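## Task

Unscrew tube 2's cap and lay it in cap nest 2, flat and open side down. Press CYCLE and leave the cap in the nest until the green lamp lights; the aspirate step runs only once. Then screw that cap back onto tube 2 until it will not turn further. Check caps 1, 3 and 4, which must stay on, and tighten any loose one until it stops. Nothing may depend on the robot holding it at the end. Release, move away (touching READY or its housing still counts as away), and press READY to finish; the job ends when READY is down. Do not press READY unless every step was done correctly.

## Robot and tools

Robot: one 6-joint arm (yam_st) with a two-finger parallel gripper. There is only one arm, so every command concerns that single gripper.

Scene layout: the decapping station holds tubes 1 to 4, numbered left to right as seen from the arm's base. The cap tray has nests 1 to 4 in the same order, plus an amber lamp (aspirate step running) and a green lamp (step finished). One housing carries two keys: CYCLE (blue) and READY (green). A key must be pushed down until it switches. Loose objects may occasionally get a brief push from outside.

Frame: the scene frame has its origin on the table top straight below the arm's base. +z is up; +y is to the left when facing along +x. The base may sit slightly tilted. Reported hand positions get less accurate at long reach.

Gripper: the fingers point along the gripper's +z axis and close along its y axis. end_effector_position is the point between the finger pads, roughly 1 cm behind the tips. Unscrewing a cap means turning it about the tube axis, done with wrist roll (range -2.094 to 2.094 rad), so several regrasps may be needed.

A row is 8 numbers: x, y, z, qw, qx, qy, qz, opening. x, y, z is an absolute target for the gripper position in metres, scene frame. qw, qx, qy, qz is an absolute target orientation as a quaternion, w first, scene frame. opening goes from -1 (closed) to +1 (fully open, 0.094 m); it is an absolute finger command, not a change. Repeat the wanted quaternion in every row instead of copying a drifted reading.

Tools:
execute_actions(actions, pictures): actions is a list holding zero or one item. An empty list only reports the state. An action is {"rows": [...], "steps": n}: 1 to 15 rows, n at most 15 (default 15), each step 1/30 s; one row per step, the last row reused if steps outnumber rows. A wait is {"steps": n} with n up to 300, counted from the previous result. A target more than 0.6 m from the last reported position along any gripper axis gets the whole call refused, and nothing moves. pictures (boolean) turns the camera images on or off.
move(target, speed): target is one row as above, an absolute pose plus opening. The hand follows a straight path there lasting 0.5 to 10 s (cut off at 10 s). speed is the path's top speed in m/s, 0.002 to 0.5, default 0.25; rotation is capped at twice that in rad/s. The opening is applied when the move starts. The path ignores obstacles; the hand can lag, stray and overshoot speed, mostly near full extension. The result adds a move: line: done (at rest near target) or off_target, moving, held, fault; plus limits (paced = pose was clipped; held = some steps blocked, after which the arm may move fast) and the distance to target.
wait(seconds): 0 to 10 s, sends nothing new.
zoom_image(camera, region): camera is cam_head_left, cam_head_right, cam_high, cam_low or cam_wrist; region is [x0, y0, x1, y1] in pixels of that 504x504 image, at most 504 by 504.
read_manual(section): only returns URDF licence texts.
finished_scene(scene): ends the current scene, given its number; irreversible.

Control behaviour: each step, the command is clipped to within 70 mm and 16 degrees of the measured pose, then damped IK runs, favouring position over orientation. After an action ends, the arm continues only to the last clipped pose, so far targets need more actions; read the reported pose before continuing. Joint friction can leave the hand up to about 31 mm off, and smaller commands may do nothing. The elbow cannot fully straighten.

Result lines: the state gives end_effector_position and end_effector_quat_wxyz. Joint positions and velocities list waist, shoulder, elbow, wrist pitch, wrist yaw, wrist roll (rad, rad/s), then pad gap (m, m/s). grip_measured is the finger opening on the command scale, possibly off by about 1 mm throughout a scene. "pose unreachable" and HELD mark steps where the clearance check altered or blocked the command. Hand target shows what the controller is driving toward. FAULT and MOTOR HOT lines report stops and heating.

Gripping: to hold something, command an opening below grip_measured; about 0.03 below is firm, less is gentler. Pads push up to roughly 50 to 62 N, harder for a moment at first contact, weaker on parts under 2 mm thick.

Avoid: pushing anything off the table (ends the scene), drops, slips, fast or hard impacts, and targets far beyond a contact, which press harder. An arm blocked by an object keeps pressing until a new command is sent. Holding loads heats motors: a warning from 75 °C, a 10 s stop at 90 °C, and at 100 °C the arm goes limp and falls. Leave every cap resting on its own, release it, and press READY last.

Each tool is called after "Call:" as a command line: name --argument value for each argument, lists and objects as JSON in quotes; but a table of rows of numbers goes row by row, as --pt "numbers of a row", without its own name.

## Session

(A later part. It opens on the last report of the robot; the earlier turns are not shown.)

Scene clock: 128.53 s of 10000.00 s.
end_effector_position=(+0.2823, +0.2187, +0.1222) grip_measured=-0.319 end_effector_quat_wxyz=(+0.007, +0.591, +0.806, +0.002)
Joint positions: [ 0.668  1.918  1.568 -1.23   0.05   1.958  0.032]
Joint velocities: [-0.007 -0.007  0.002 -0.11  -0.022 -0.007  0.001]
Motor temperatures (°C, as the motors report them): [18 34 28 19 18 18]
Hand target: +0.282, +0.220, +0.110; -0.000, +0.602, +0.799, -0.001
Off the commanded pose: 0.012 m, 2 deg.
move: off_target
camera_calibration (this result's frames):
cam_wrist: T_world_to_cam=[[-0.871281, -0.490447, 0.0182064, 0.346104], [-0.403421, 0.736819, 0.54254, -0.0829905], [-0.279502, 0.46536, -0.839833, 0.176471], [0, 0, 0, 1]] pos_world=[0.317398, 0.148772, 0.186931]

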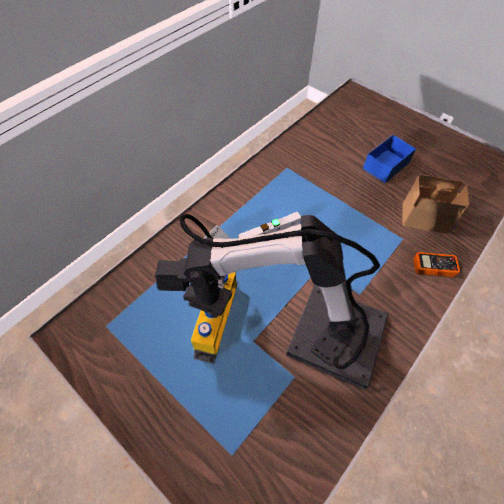

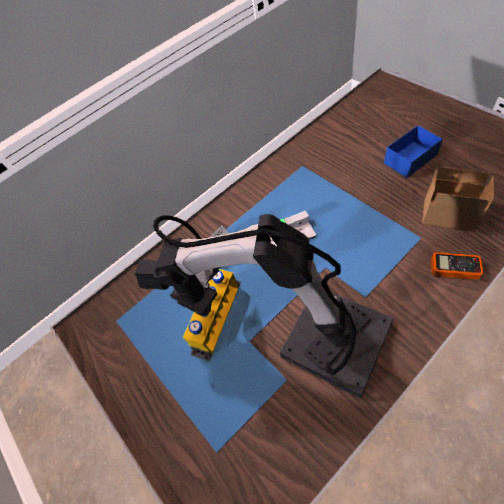

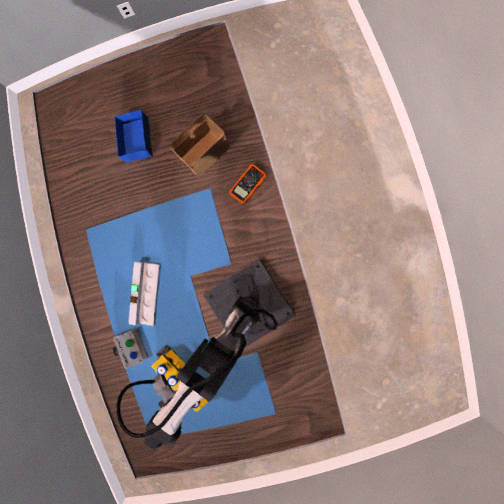

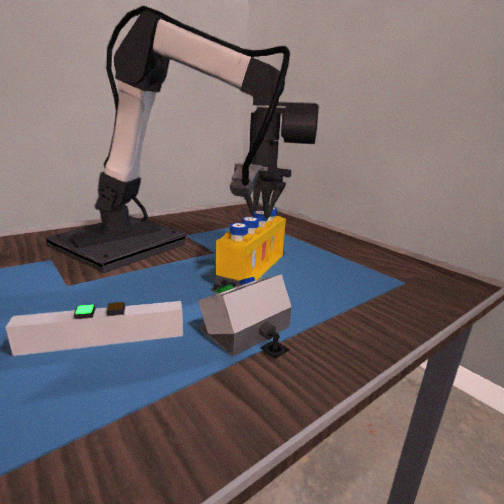

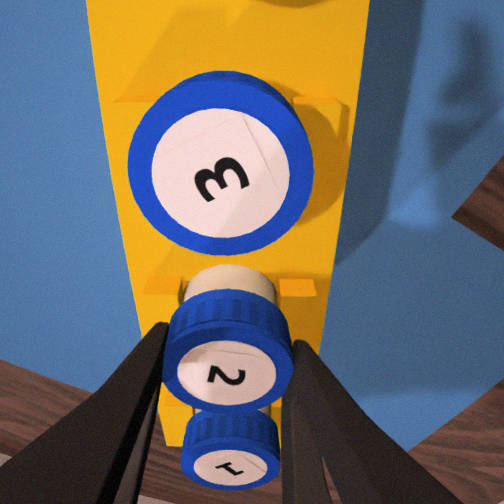

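Remaining ≈190°. Rewind to 330.

Call:
execute_actions --actions '[{"rows":[[0.2825,0.2205,0.112,0,0.591,0.806,0,-0.08]],"steps":8}]' --pictures false

Call:
move --target '[0.2825,0.2205,0.116,0,-0.3256,0.9455,0,-0.08]' --speed 0.5

Call:
move --target '[0.2825,0.2205,0.116,0,-0.9537,0.3007,0,-0.08]' --speed 0.5

Call:
execute_actions --actions '[{"rows":[[0.2825,0.2205,0.116,0,-0.9537,0.3007,0,-0.35]],"steps":8}]' --pictures false

Call:
move --target '[0.2825,0.2202,0.112,0,0.1305,0.9914,0,-0.35]' --speed 0.5

Scene clock: 130.50 s of 10000.00 s.
end_effector_position=(+0.2825, +0.2203, +0.1202) grip_measured=-0.082 end_effector_quat_wxyz=(+0.004, +0.592, +0.806, +0.005)
Joint positions: [ 0.668  1.919  1.561 -1.217  0.044  1.96   0.043]
Joint velocities: [-0.017  0.017  0.022  0.051 -0.066 -0.081  0.   ]
Motor temperatures (°C, as the motors report them): [18 33 28 19 18 18]
Hand target: +0.282, +0.220, +0.112; -0.000, +0.591, +0.806, +0.000
Off the commanded pose: 0.008 m, 1 deg.
Steps of this call (steps 1 to 51: nothing new was sent; steps 52 to 59: all 8 steps of this action). Readings (end_effector_position):
52: (+0.2825, +0.2189, +0.1222)
53: (+0.2826, +0.2194, +0.1218)
55: (+0.2825, +0.2197, +0.1205)
59: the state above

Scene clock: 133.40 s of 10000.00 s.
end_effector_position=(+0.2829, +0.2208, +0.1202) grip_measured=-0.082 end_effector_quat_wxyz=(+0.007, -0.321, +0.947, -0.000)
Joint positions: [ 0.668  1.919  1.561 -1.215  0.043  0.039  0.043]
Joint velocities: [-0.007  0.012 -0.017 -0.037 -0.022  0.007  0.   ]
Motor temperatures (°C, as the motors report them): [18 34 28 19 18 18]
Hand target: +0.282, +0.220, +0.116; -0.000, -0.326, +0.946, -0.000
Off the commanded pose: 0.004 m, 1 deg.
move: done
camera_calibration (this result's frames):
cam_wrist: T_world_to_cam=[[0.757359, -0.65208, 0.0346214, -0.0793271], [-0.562736, -0.624858, 0.541185, 0.262648], [-0.331262, -0.429354, -0.840191, 0.386193], [0, 0, 0, 1]] pos_world=[0.335812, 0.278203, 0.185081]

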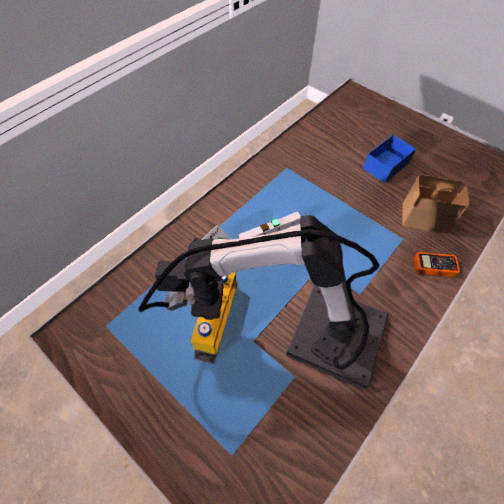

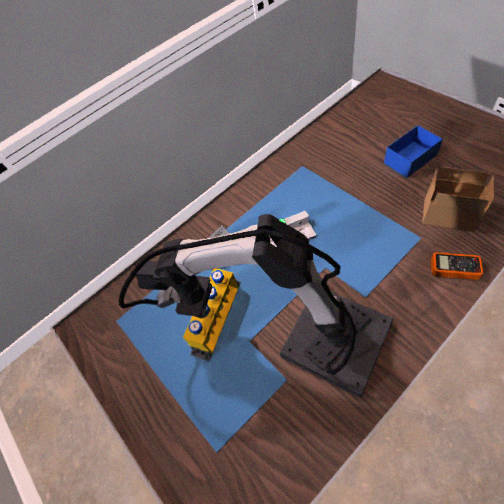

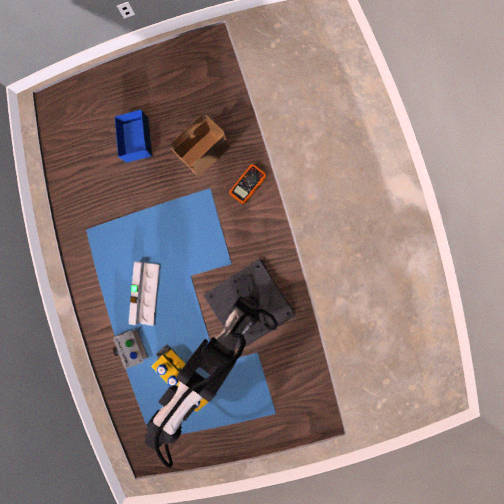

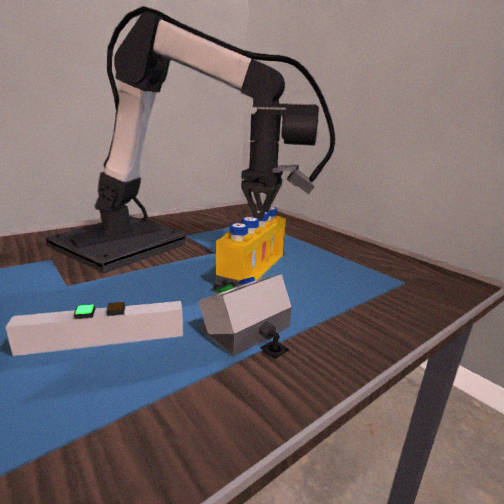

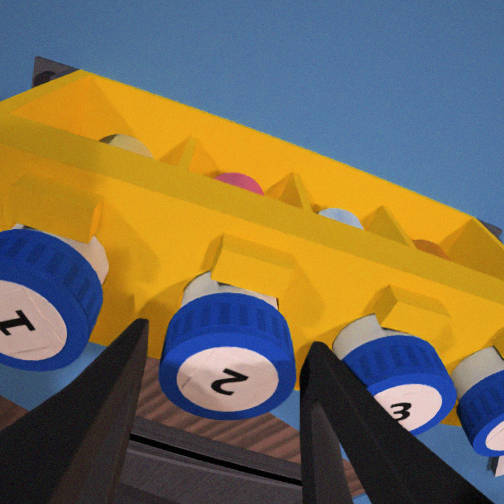

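Scene clock: 136.03 s of 10000.00 s.
end_effector_position=(+0.2829, +0.2208, +0.1202) grip_measured=-0.082 end_effector_quat_wxyz=(-0.004, +0.952, -0.306, +0.006)
Joint positions: [ 0.668  1.919  1.561 -1.215  0.043 -1.828  0.043]
Joint velocities: [ 0.002  0.007 -0.007  0.007  0.007 -0.007  0.002]
Motor temperatures (°C, as the motors report them): [18 34 28 19 18 18]
Hand target: +0.282, +0.220, +0.116; -0.000, +0.954, -0.301, +0.000
Off the commanded pose: 0.004 m, 1 deg.
move: done
camera_calibration (this result's frames):
cam_wrist: T_world_to_cam=[[0.401628, 0.915077, 0.0364723, -0.324927], [0.749804, -0.351434, 0.560614, -0.171349], [0.525822, -0.197811, -0.827274, 0.0910655], [0, 0, 0, 1]] pos_world=[0.211093, 0.255129, 0.183247]

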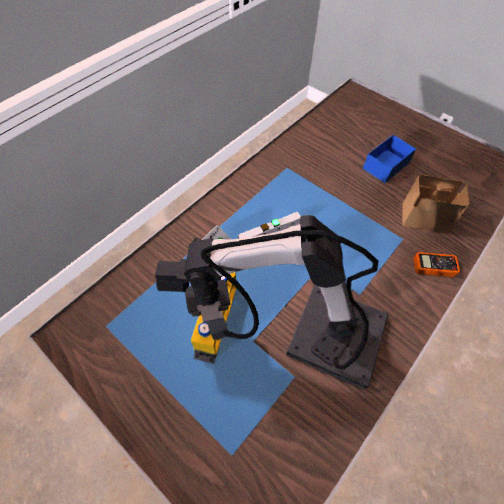

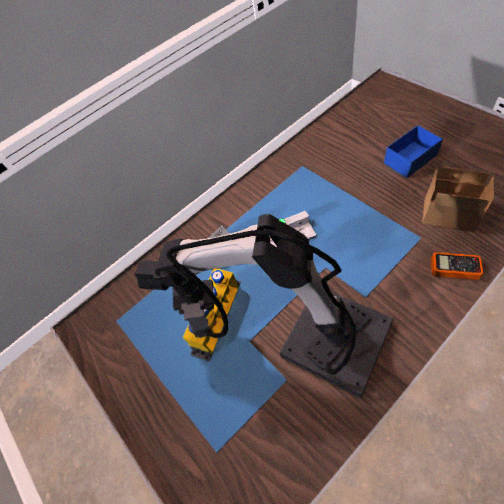

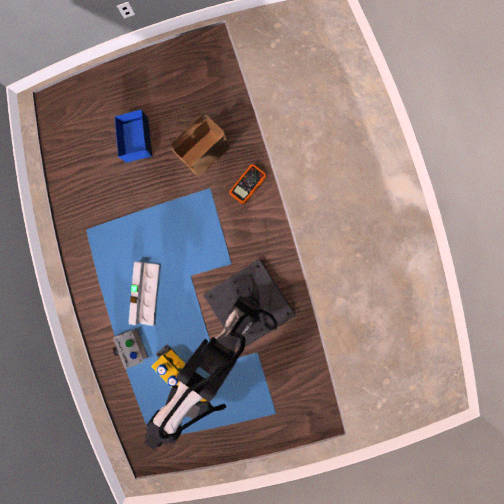

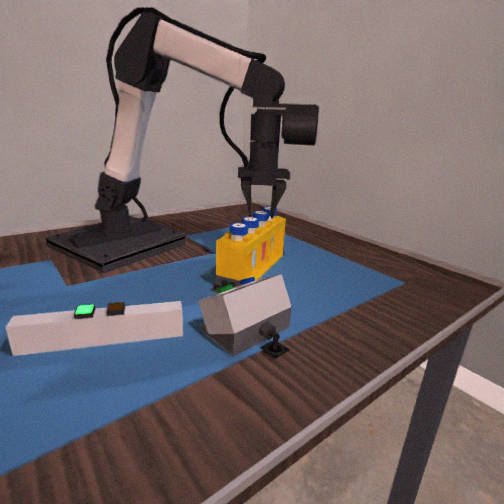

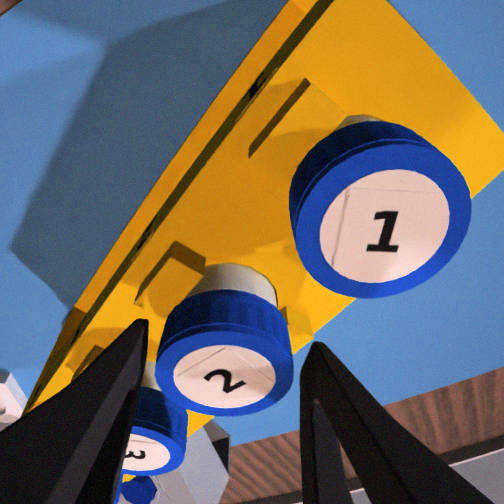

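Scene clock: 136.30 s of 10000.00 s.
end_effector_position=(+0.2824, +0.2202, +0.1202) grip_measured=-0.313 end_effector_quat_wxyz=(-0.003, +0.952, -0.305, +0.005)
Joint positions: [ 0.668  1.919  1.561 -1.218  0.044 -1.83   0.032]
Joint velocities: [-0.012 -0.012 -0.007  0.007  0.022  0.007 -0.   ]
Motor temperatures (°C, as the motors report them): [18 34 28 19 18 18]
Hand target: +0.282, +0.220, +0.116; -0.000, +0.954, -0.301, +0.000
Off the commanded pose: 0.004 m, 1 deg.
Steps of this call (steps 1 to 8: all 8 steps of this action). Readings (end_effector_position):
1: (+0.2829, +0.2208, +0.1202)
2: (+0.2823, +0.2201, +0.1202)
4: (+0.2824, +0.2202, +0.1202)
8: the state above

Scene clock: 140.07 s of 10000.00 s.
end_effector_position=(+0.2820, +0.2204, +0.1189) grip_measured=-0.314 end_effector_quat_wxyz=(+0.004, +0.121, +0.993, +0.001)
Joint positions: [ 0.668  1.923  1.561 -1.218  0.041  0.935  0.032]
Joint velocities: [-0.027 -0.017 -0.017  0.037  0.022  0.007  0.001]
Motor temperatures (°C, as the motors report them): [18 34 28 19 18 18]
Hand target: +0.282, +0.220, +0.112; -0.000, +0.130, +0.991, -0.000
Off the commanded pose: 0.007 m, 1 deg.
move: done
camera_calibration (this result's frames):
cam_wrist: T_world_to_cam=[[-0.0348661, -0.99906, 0.025777, 0.222098], [-0.836954, 0.0432849, 0.545559, 0.192139], [-0.546162, -0.0025527, -0.837676, 0.350856], [0, 0, 0, 1]] pos_world=[0.360179, 0.214468, 0.183355]

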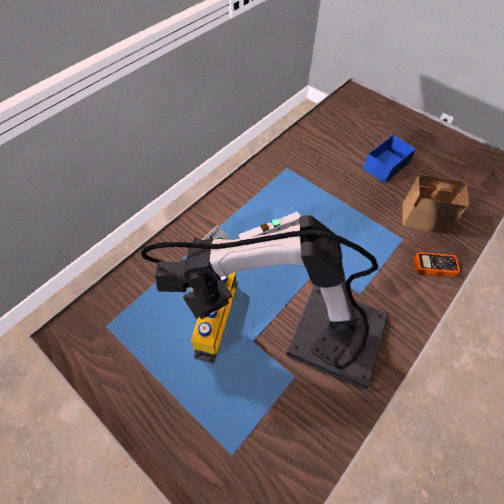

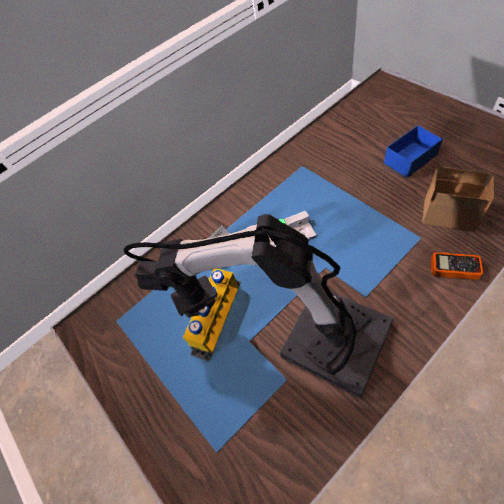

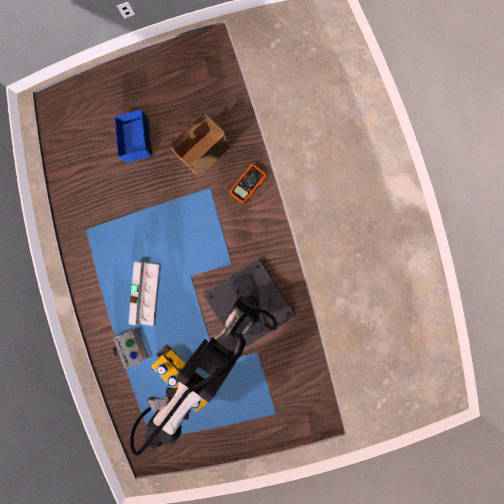

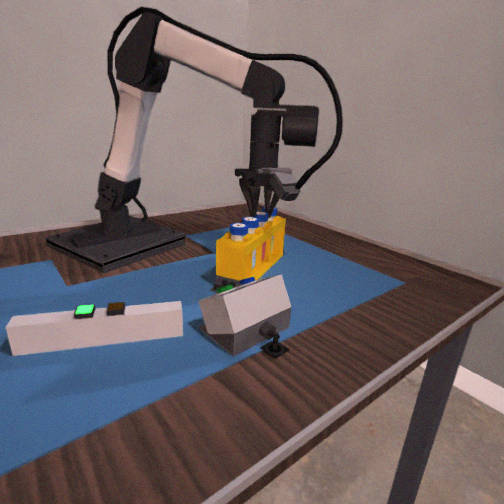

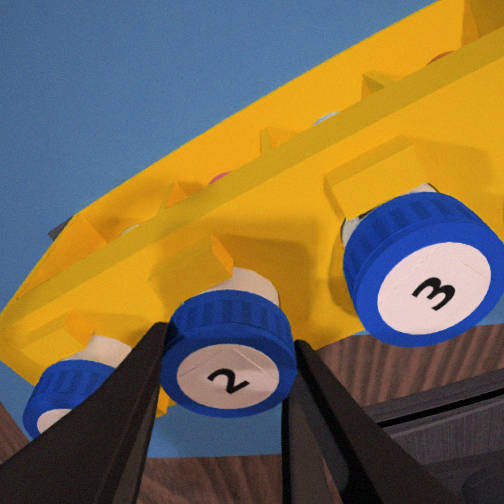

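Call:
move --target '[0.2825,0.2202,0.113,0,0.3827,0.9239,0,-0.35]' --speed 0.3

Scene clock: 141.83 s of 10000.00 s.
end_effector_position=(+0.2821, +0.2206, +0.1189) grip_measured=-0.314 end_effector_quat_wxyz=(+0.003, +0.365, +0.931, +0.002)
Joint positions: [ 0.668  1.923  1.561 -1.218  0.041  1.44   0.032]
Joint velocities: [-0.002  0.002 -0.002  0.022 -0.037 -0.037  0.   ]
Motor temperatures (°C, as the motors report them): [18 34 28 19 18 18]
Hand target: +0.282, +0.220, +0.113; -0.000, +0.382, +0.924, -0.000
Off the commanded pose: 0.006 m, 2 deg.
move: done
camera_calibration (this result's frames):
cam_wrist: T_world_to_cam=[[-0.514621, -0.857144, 0.0216576, 0.326757], [-0.71175, 0.44114, 0.546632, 0.0690572], [-0.478097, 0.265894, -0.837093, 0.272458], [0, 0, 0, 1]] pos_world=[0.347569, 0.177169, 0.183247]

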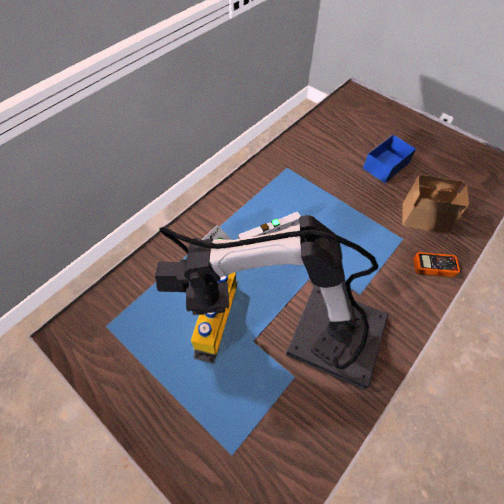

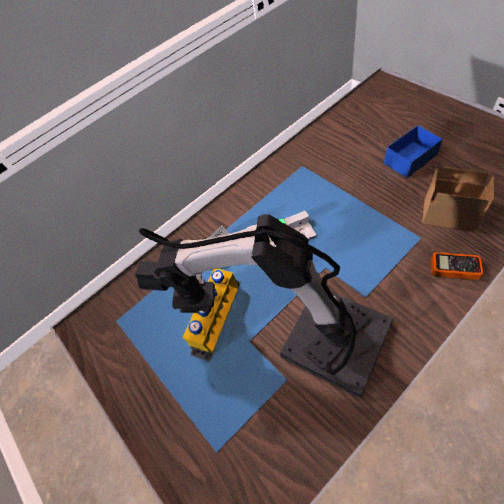

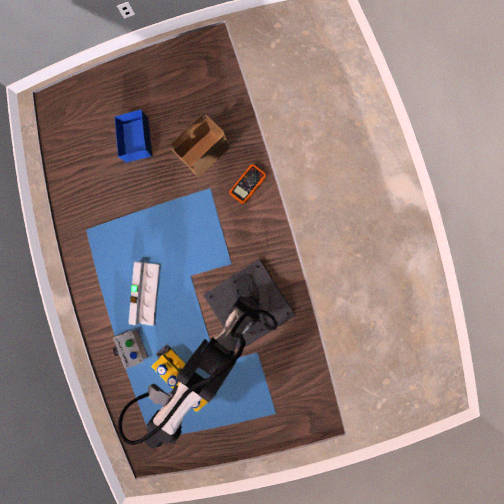

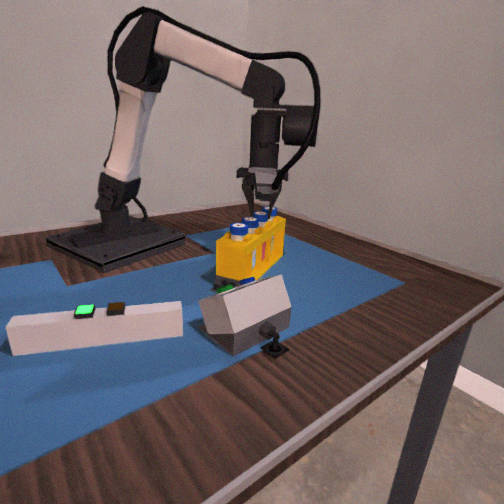

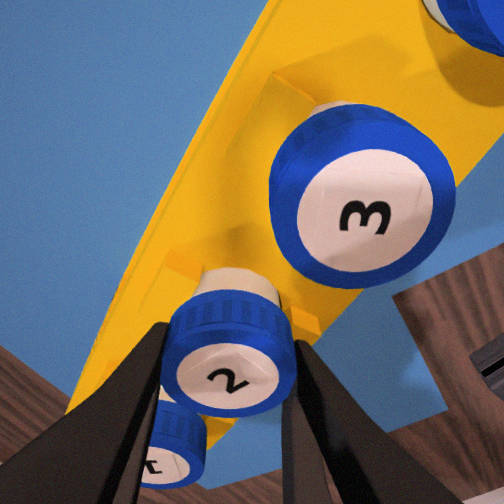

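Call:
move --target '[0.2825,0.2202,0.113,0,0.5592,0.829,0,-0.35]' --speed 0.3

Scene clock: 143.57 s of 10000.00 s.
end_effector_position=(+0.2833, +0.2185, +0.1189) grip_measured=-0.314 end_effector_quat_wxyz=(+0.009, +0.507, +0.862, -0.000)
Joint positions: [ 0.668  1.923  1.561 -1.219  0.055  1.756  0.032]
Joint velocities: [-0.007 -0.002 -0.032 -0.037  0.037 -0.007  0.   ]
Motor temperatures (°C, as the motors report them): [18 34 28 19 18 18]
Hand target: +0.282, +0.220, +0.113; -0.001, +0.557, +0.830, -0.000
Off the commanded pose: 0.006 m, 7 deg.
move: off_target
camera_calibration (this result's frames):
cam_wrist: T_world_to_cam=[[-0.755586, -0.654686, 0.0218365, 0.349638], [-0.543466, 0.645138, 0.537067, -0.0203516], [-0.365698, 0.393933, -0.843257, 0.214482], [0, 0, 0, 1]] pos_world=[0.331556, 0.157541, 0.184158]

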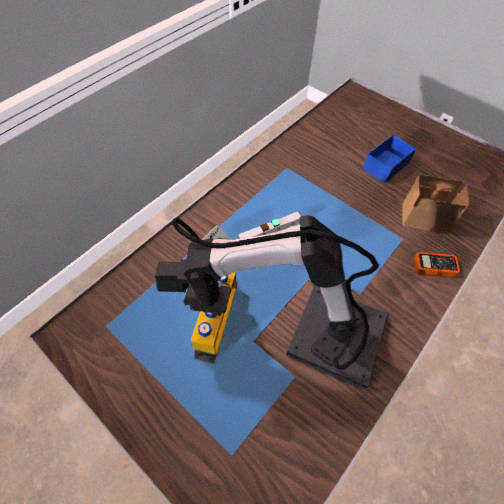

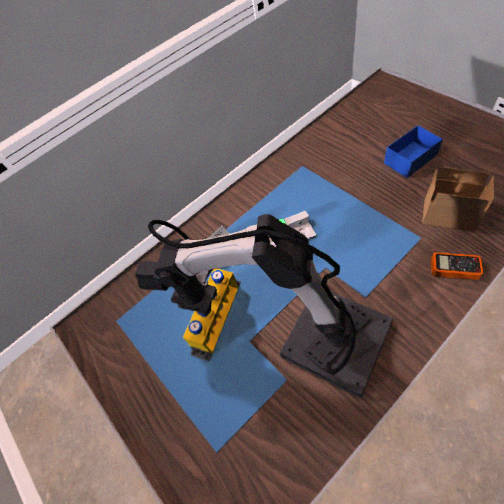

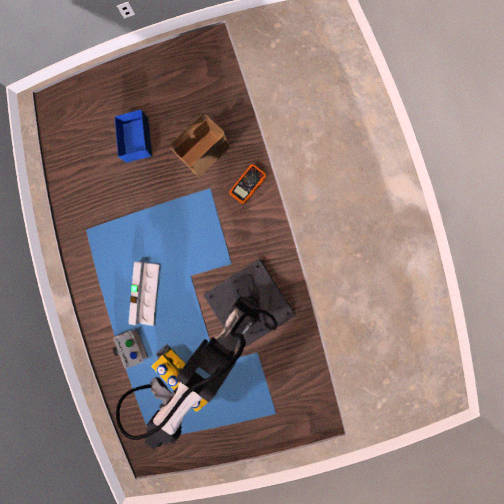

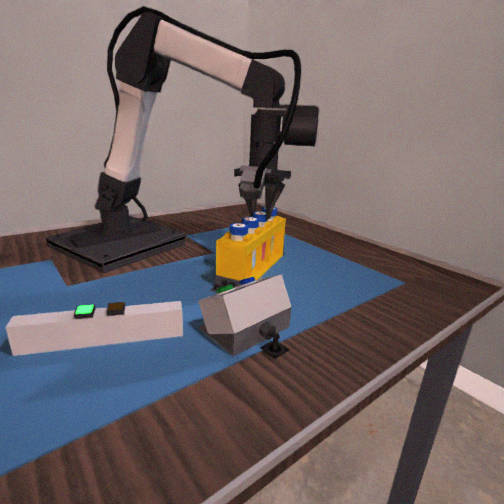

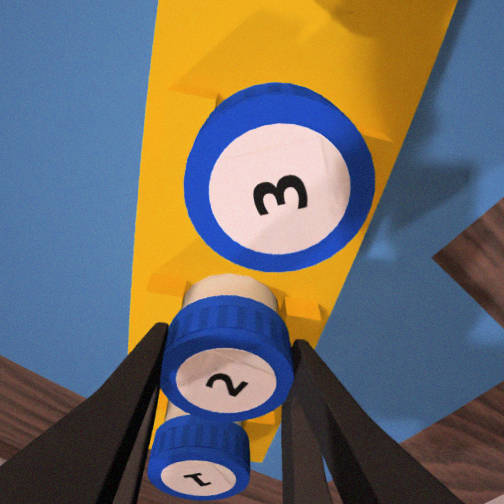

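Tight. Release and go to READY.

Call:
execute_actions --actions '[{"rows":[[0.283,0.219,0.1189,0,0.507,0.862,0,0.1]],"steps":6}]' --pictures false

Call:
move --target '[0.283,0.219,0.17,0,0.507,0.862,0,0.1]' --speed 0.15

Call:
move --target '[0.405,0.03,0.15,0.2249,-0.0255,0.974,0.0059,-1]' --speed 0.35

Call:
move --target '[0.432,0.024,0.092,0.2249,-0.0255,0.974,0.0059,-1]' --speed 0.1

Scene clock: 145.10 s of 10000.00 s.
end_effector_position=(+0.2822, +0.2195, +0.1189) grip_measured=+0.097 end_effector_quat_wxyz=(+0.005, +0.506, +0.862, +0.001)
Joint positions: [ 0.668  1.923  1.561 -1.22   0.046  1.754  0.052]
Joint velocities: [ 0.002  0.007 -0.012  0.022  0.037  0.022 -0.   ]
Motor temperatures (°C, as the motors report them): [18 34 28 19 18 18]
Hand target: +0.283, +0.219, +0.119; +0.000, +0.507, +0.862, -0.000
Off the commanded pose: 0.001 m, 1 deg.
Steps of this call (steps 1 to 40: nothing new was sent; steps 41 to 46: all 6 steps of this action). Readings (end_effector_position):
41: (+0.2830, +0.2186, +0.1189)
42: (+0.2828, +0.2188, +0.1189)
44: (+0.2824, +0.2193, +0.1189)
46: the state above

Scene clock: 146.37 s of 10000.00 s.
end_effector_position=(+0.2837, +0.2192, +0.1689) grip_measured=+0.098 end_effector_quat_wxyz=(+0.004, +0.506, +0.862, +0.002)
Joint positions: [ 0.668  1.923  1.76  -1.416  0.042  1.754  0.052]
Joint velocities: [ 0.002  0.007 -0.002  0.007 -0.007 -0.037 -0.002]
Motor temperatures (°C, as the motors report them): [18 34 28 19 18 18]
Hand target: +0.284, +0.220, +0.170; -0.000, +0.507, +0.862, +0.000
Off the commanded pose: 0.001 m, 1 deg.
move: done
camera_calibration (this result's frames):
cam_wrist: T_world_to_cam=[[-0.754184, -0.656357, 0.0200592, 0.349524], [-0.541108, 0.638484, 0.547303, -0.0483318], [-0.372033, 0.401913, -0.836694, 0.255475], [0, 0, 0, 1]] pos_world=[0.332498, 0.157593, 0.233195]

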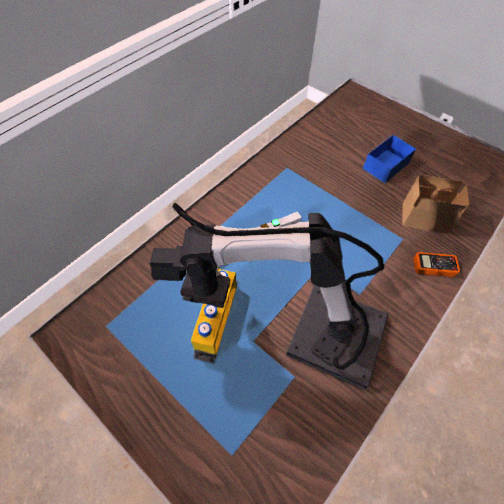

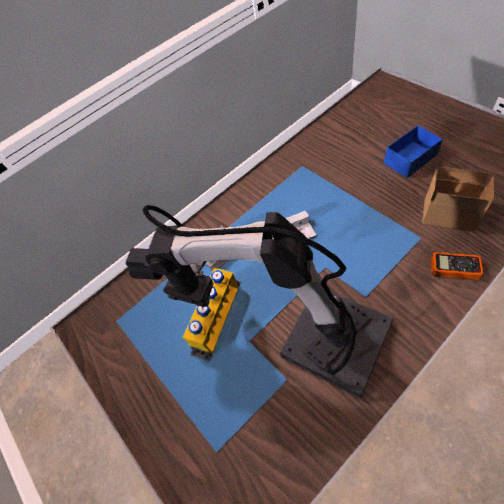

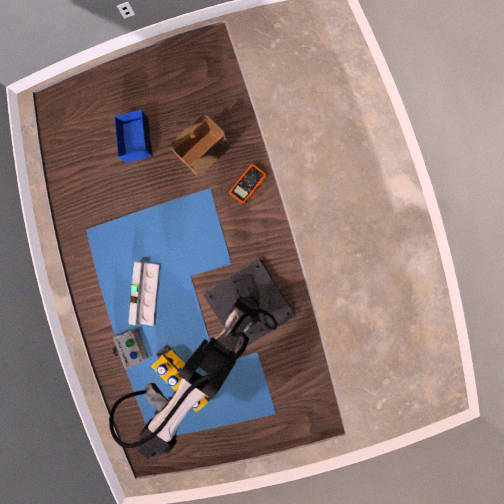

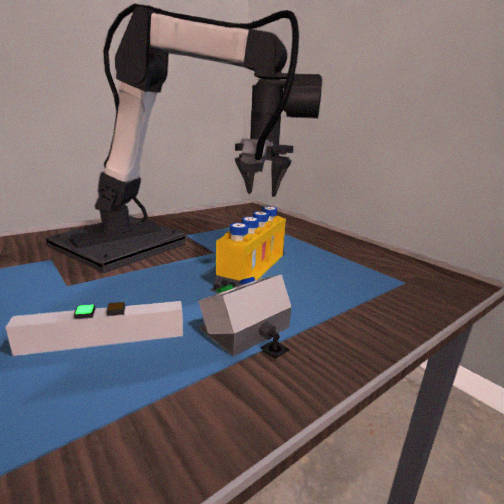

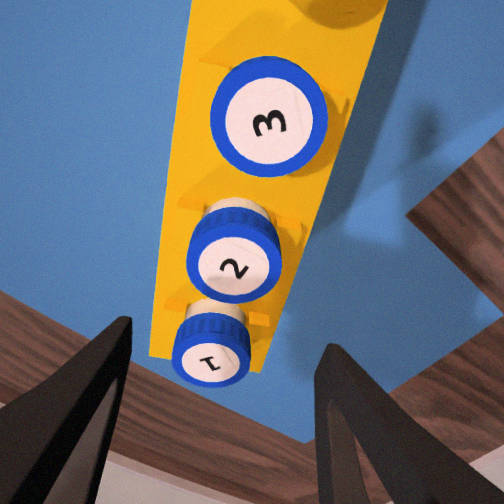

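Scene clock: 148.83 s of 10000.00 s.
end_effector_position=(+0.4066, +0.0317, +0.1448) grip_measured=-0.990 end_effector_quat_wxyz=(+0.213, -0.023, +0.977, +0.006)
Joint positions: [ 0.091  1.696  1.324 -0.763  0.062  0.046  0.   ]
Joint velocities: [-0.002  0.017  0.017  0.007  0.037 -0.066 -0.   ]
Motor temperatures (°C, as the motors report them): [18 34 28 19 18 18]
Hand target: +0.407, +0.031, +0.150; +0.225, -0.026, +0.974, +0.010
Off the commanded pose: 0.006 m, 1 deg.
move: done
camera_calibration (this result's frames):
cam_wrist: T_world_to_cam=[[0.222554, -0.96897, 0.10755, -0.0802835], [-0.965703, -0.203971, 0.160665, 0.40634], [-0.133742, -0.139618, -0.981132, 0.297629], [0, 0, 0, 1]] pos_world=[0.450077, 0.0466437, 0.235364]

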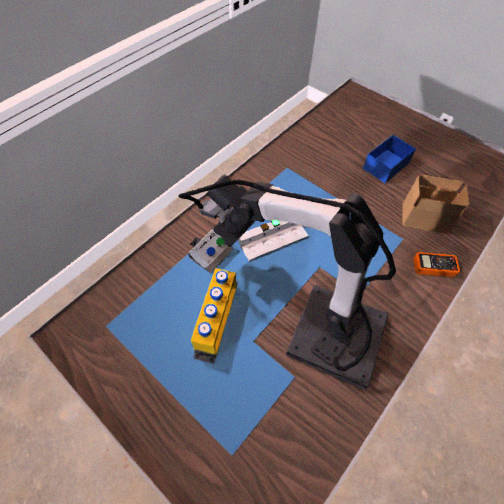

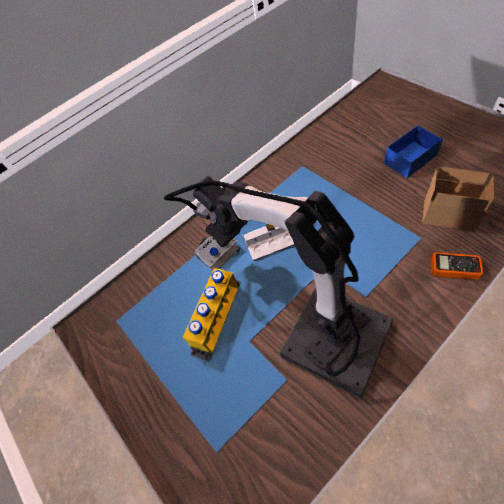

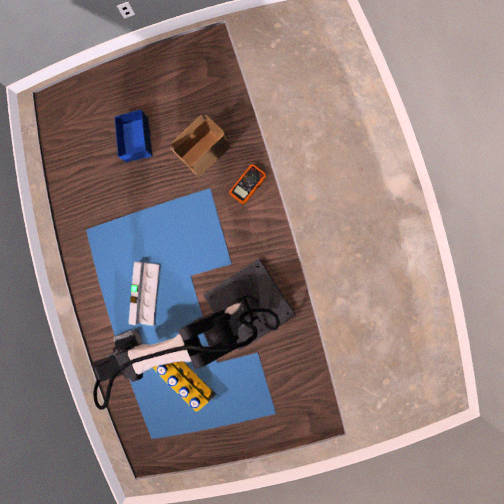

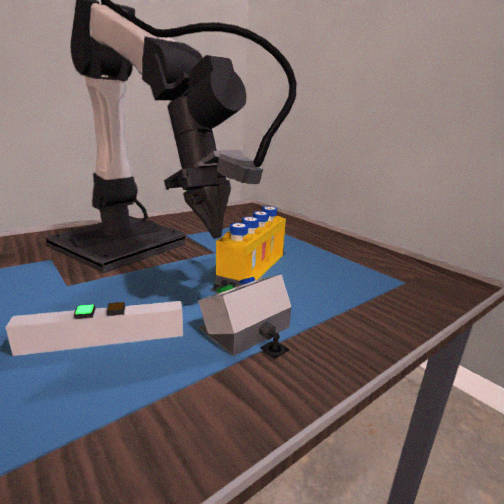

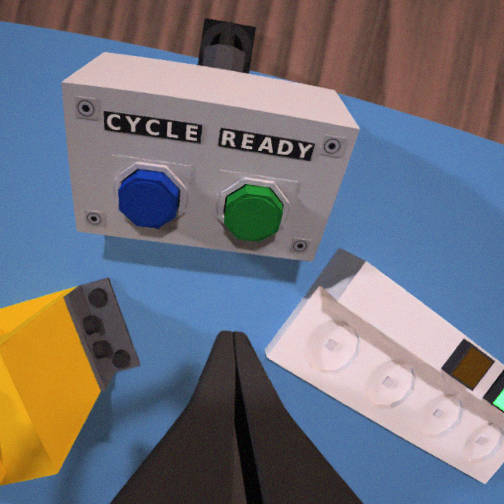

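Scene clock: 150.00 s of 10000.00 s.
end_effector_position=(+0.4303, +0.0257, +0.0973) grip_measured=-0.990 end_effector_quat_wxyz=(+0.225, -0.023, +0.974, +0.004)
Joint positions: [ 0.064  1.803  1.248 -0.554  0.055  0.019  0.   ]
Joint velocities: [ 0.002  0.002 -0.007 -0.022 -0.022 -0.051  0.   ]
Motor temperatures (°C, as the motors report them): [18 34 28 19 18 18]
Hand target: +0.431, +0.024, +0.092; +0.225, -0.025, +0.974, +0.006
Off the commanded pose: 0.006 m, 0 deg.
move: done
camera_calibration (this result's frames):
cam_wrist: T_world_to_cam=[[0.218853, -0.968788, 0.116418, -0.0854946], [-0.969679, -0.20264, 0.136598, 0.439667], [-0.108744, -0.142783, -0.983762, 0.242871], [0, 0, 0, 1]] pos_world=[0.471457, 0.0409456, 0.188823]

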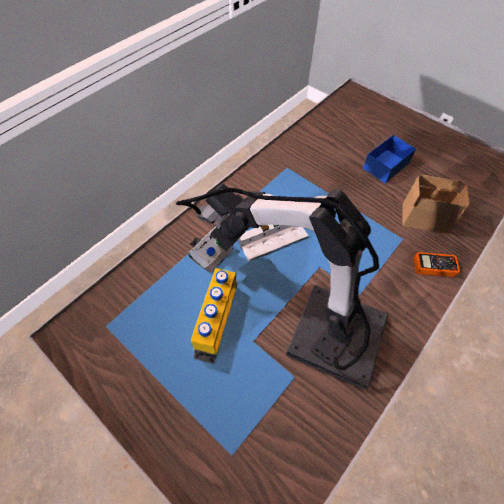

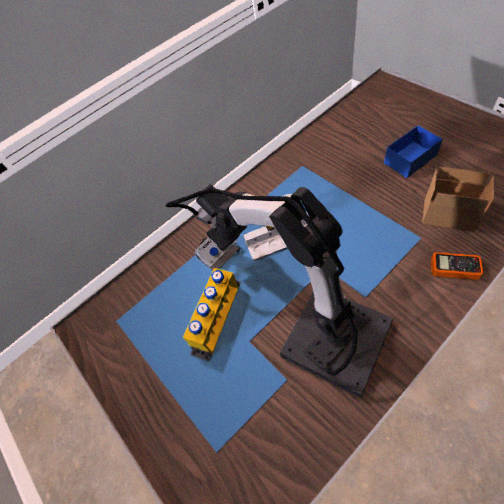

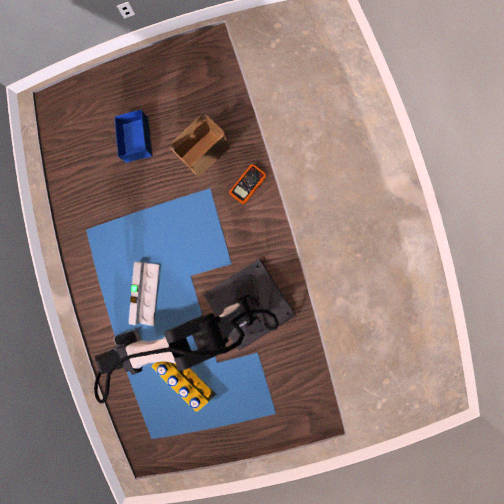

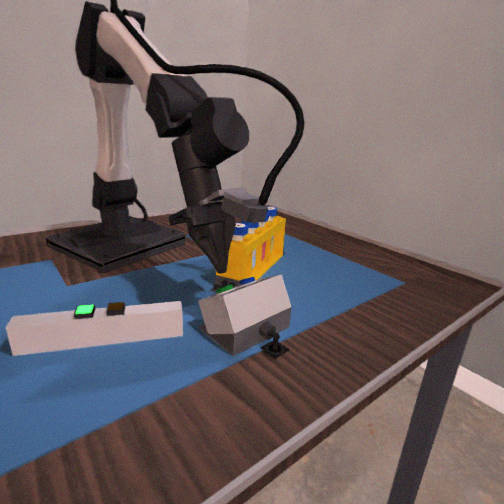

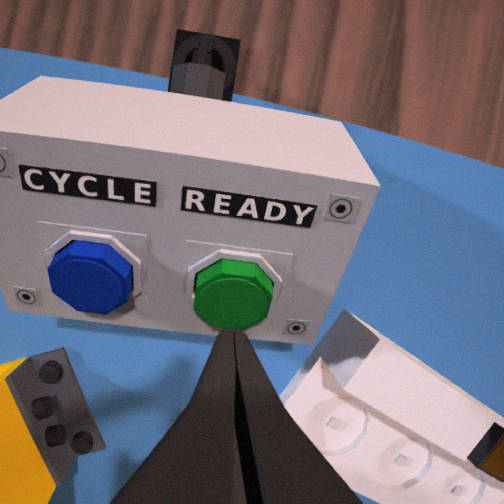

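Call:
execute_actions --actions '[]'

Scene clock: 151.30 s of 10000.00 s.
end_effector_position=(+0.4306, +0.0258, +0.0974) grip_measured=-0.990 end_effector_quat_wxyz=(+0.226, -0.023, +0.974, +0.005)
Joint positions: [ 0.064  1.803  1.248 -0.552  0.055  0.018  0.   ]
Joint velocities: [ 0.007  0.002  0.007  0.037 -0.007  0.051 -0.   ]
Motor temperatures (°C, as the motors report them): [18 34 28 20 18 18]
Hand target: +0.431, +0.024, +0.092; +0.225, -0.025, +0.974, +0.006
Off the commanded pose: 0.006 m, 0 deg.
Steps of this call (steps 1 to 39: nothing new was sent). Readings (end_effector_position):
1: (+0.4303, +0.0257, +0.0973)
2: (+0.4304, +0.0257, +0.0974)
4: (+0.4304, +0.0257, +0.0974)
8: (+0.4305, +0.0257, +0.0974)
39: the state above
camera_calibration (this result's frames):
cam_wrist: T_world_to_cam=[[0.219114, -0.968725, 0.116448, -0.0856173], [-0.969792, -0.203118, 0.135078, 0.440193], [-0.107201, -0.142528, -0.983968, 0.242431], [0, 0, 0, 1]] pos_world=[0.471645, 0.0410244, 0.189054]

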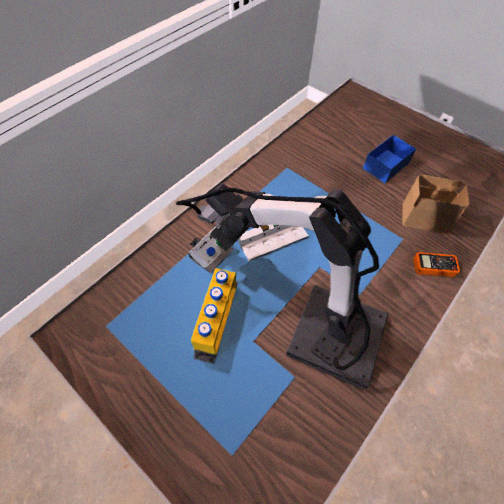

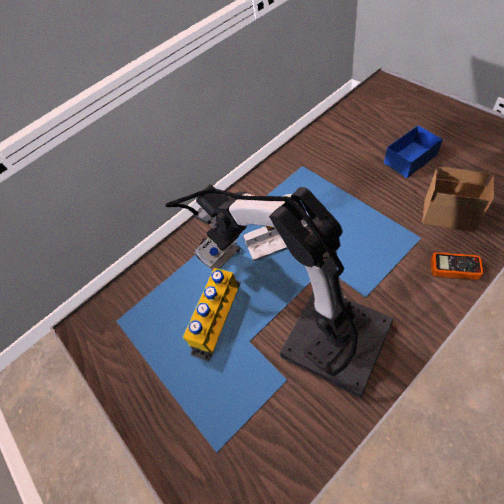

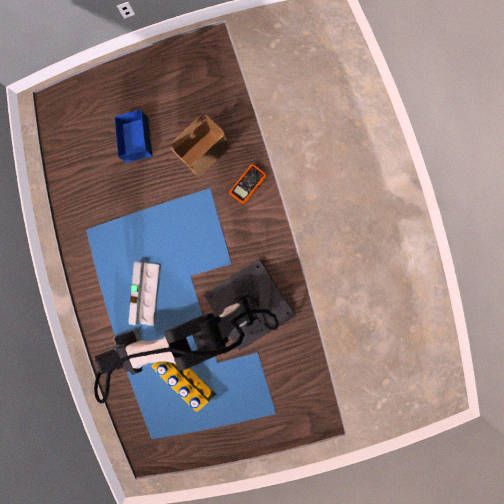

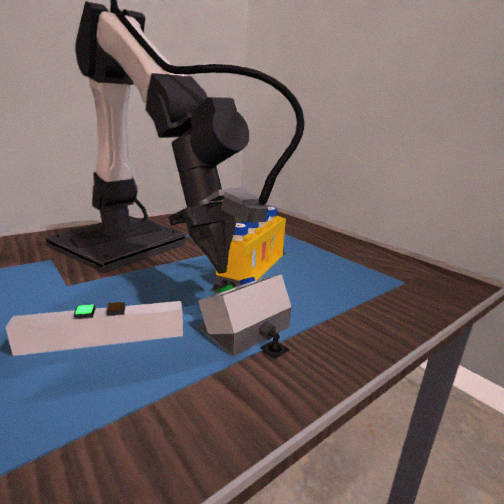

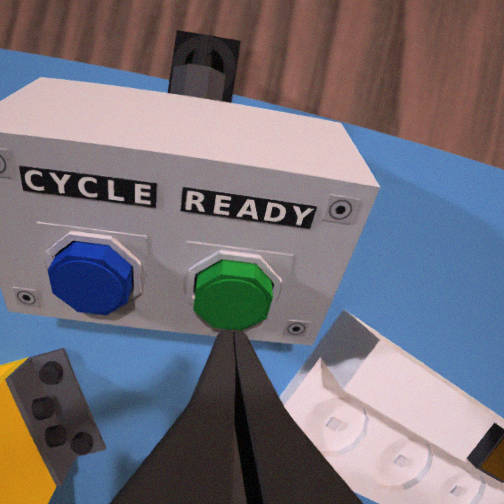

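Call:
move --target '[0.444,0.025,0.054,0.2249,-0.0255,0.974,0.0059,-1]' --speed 0.03

Scene clock: 153.07 s of 10000.00 s.
end_effector_position=(+0.4395, +0.0272, +0.0745) grip_measured=-0.990 end_effector_quat_wxyz=(+0.228, -0.024, +0.973, +0.004)
Joint positions: [ 0.063  1.863  1.226 -0.465  0.055  0.016  0.   ]
Joint velocities: [-0.002 -0.007 -0.012  0.022  0.022 -0.022  0.001]
Motor temperatures (°C, as the motors report them): [18 34 28 20 18 18]
move: unfinished (the scene ended)
camera_calibration (this result's frames):
cam_wrist: T_world_to_cam=[[0.2197, -0.968427, 0.117818, -0.0838846], [-0.970242, -0.2043, 0.129973, 0.452884], [-0.101799, -0.142867, -0.984493, 0.218671], [0, 0, 0, 1]] pos_world=[0.480097, 0.0425288, 0.1663]
The task's run has ended: the event that ends the task has happened.

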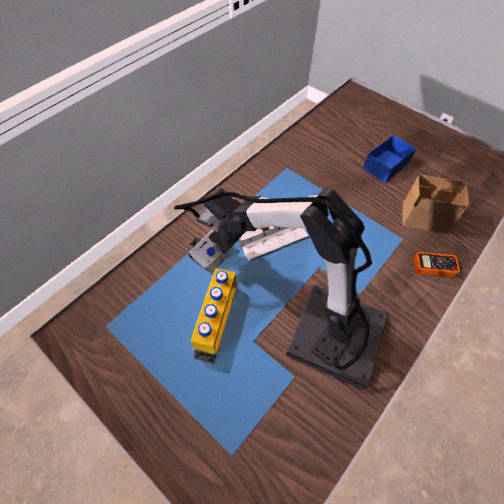

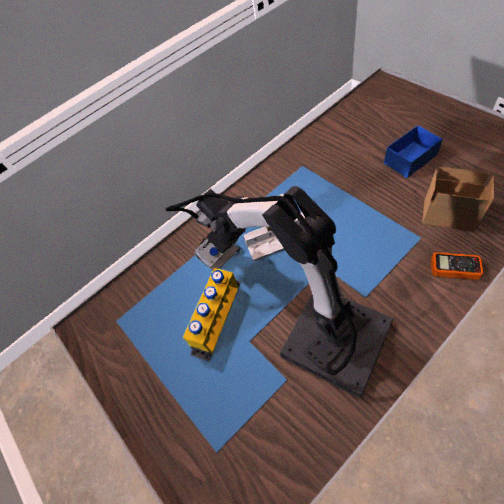

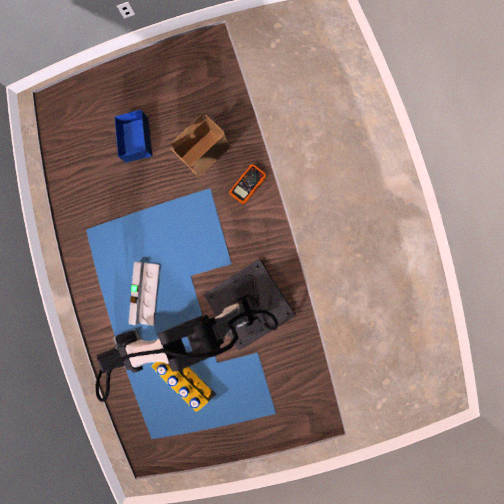

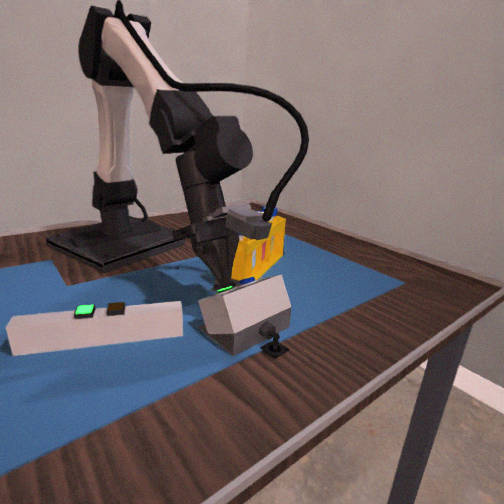

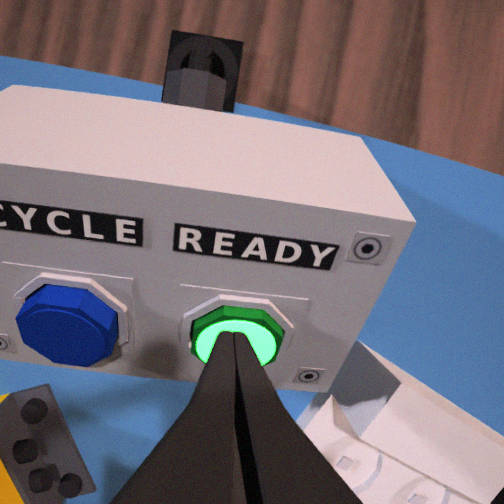

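Call:
finished_scene --scene 2

The scene is finished: the task was done.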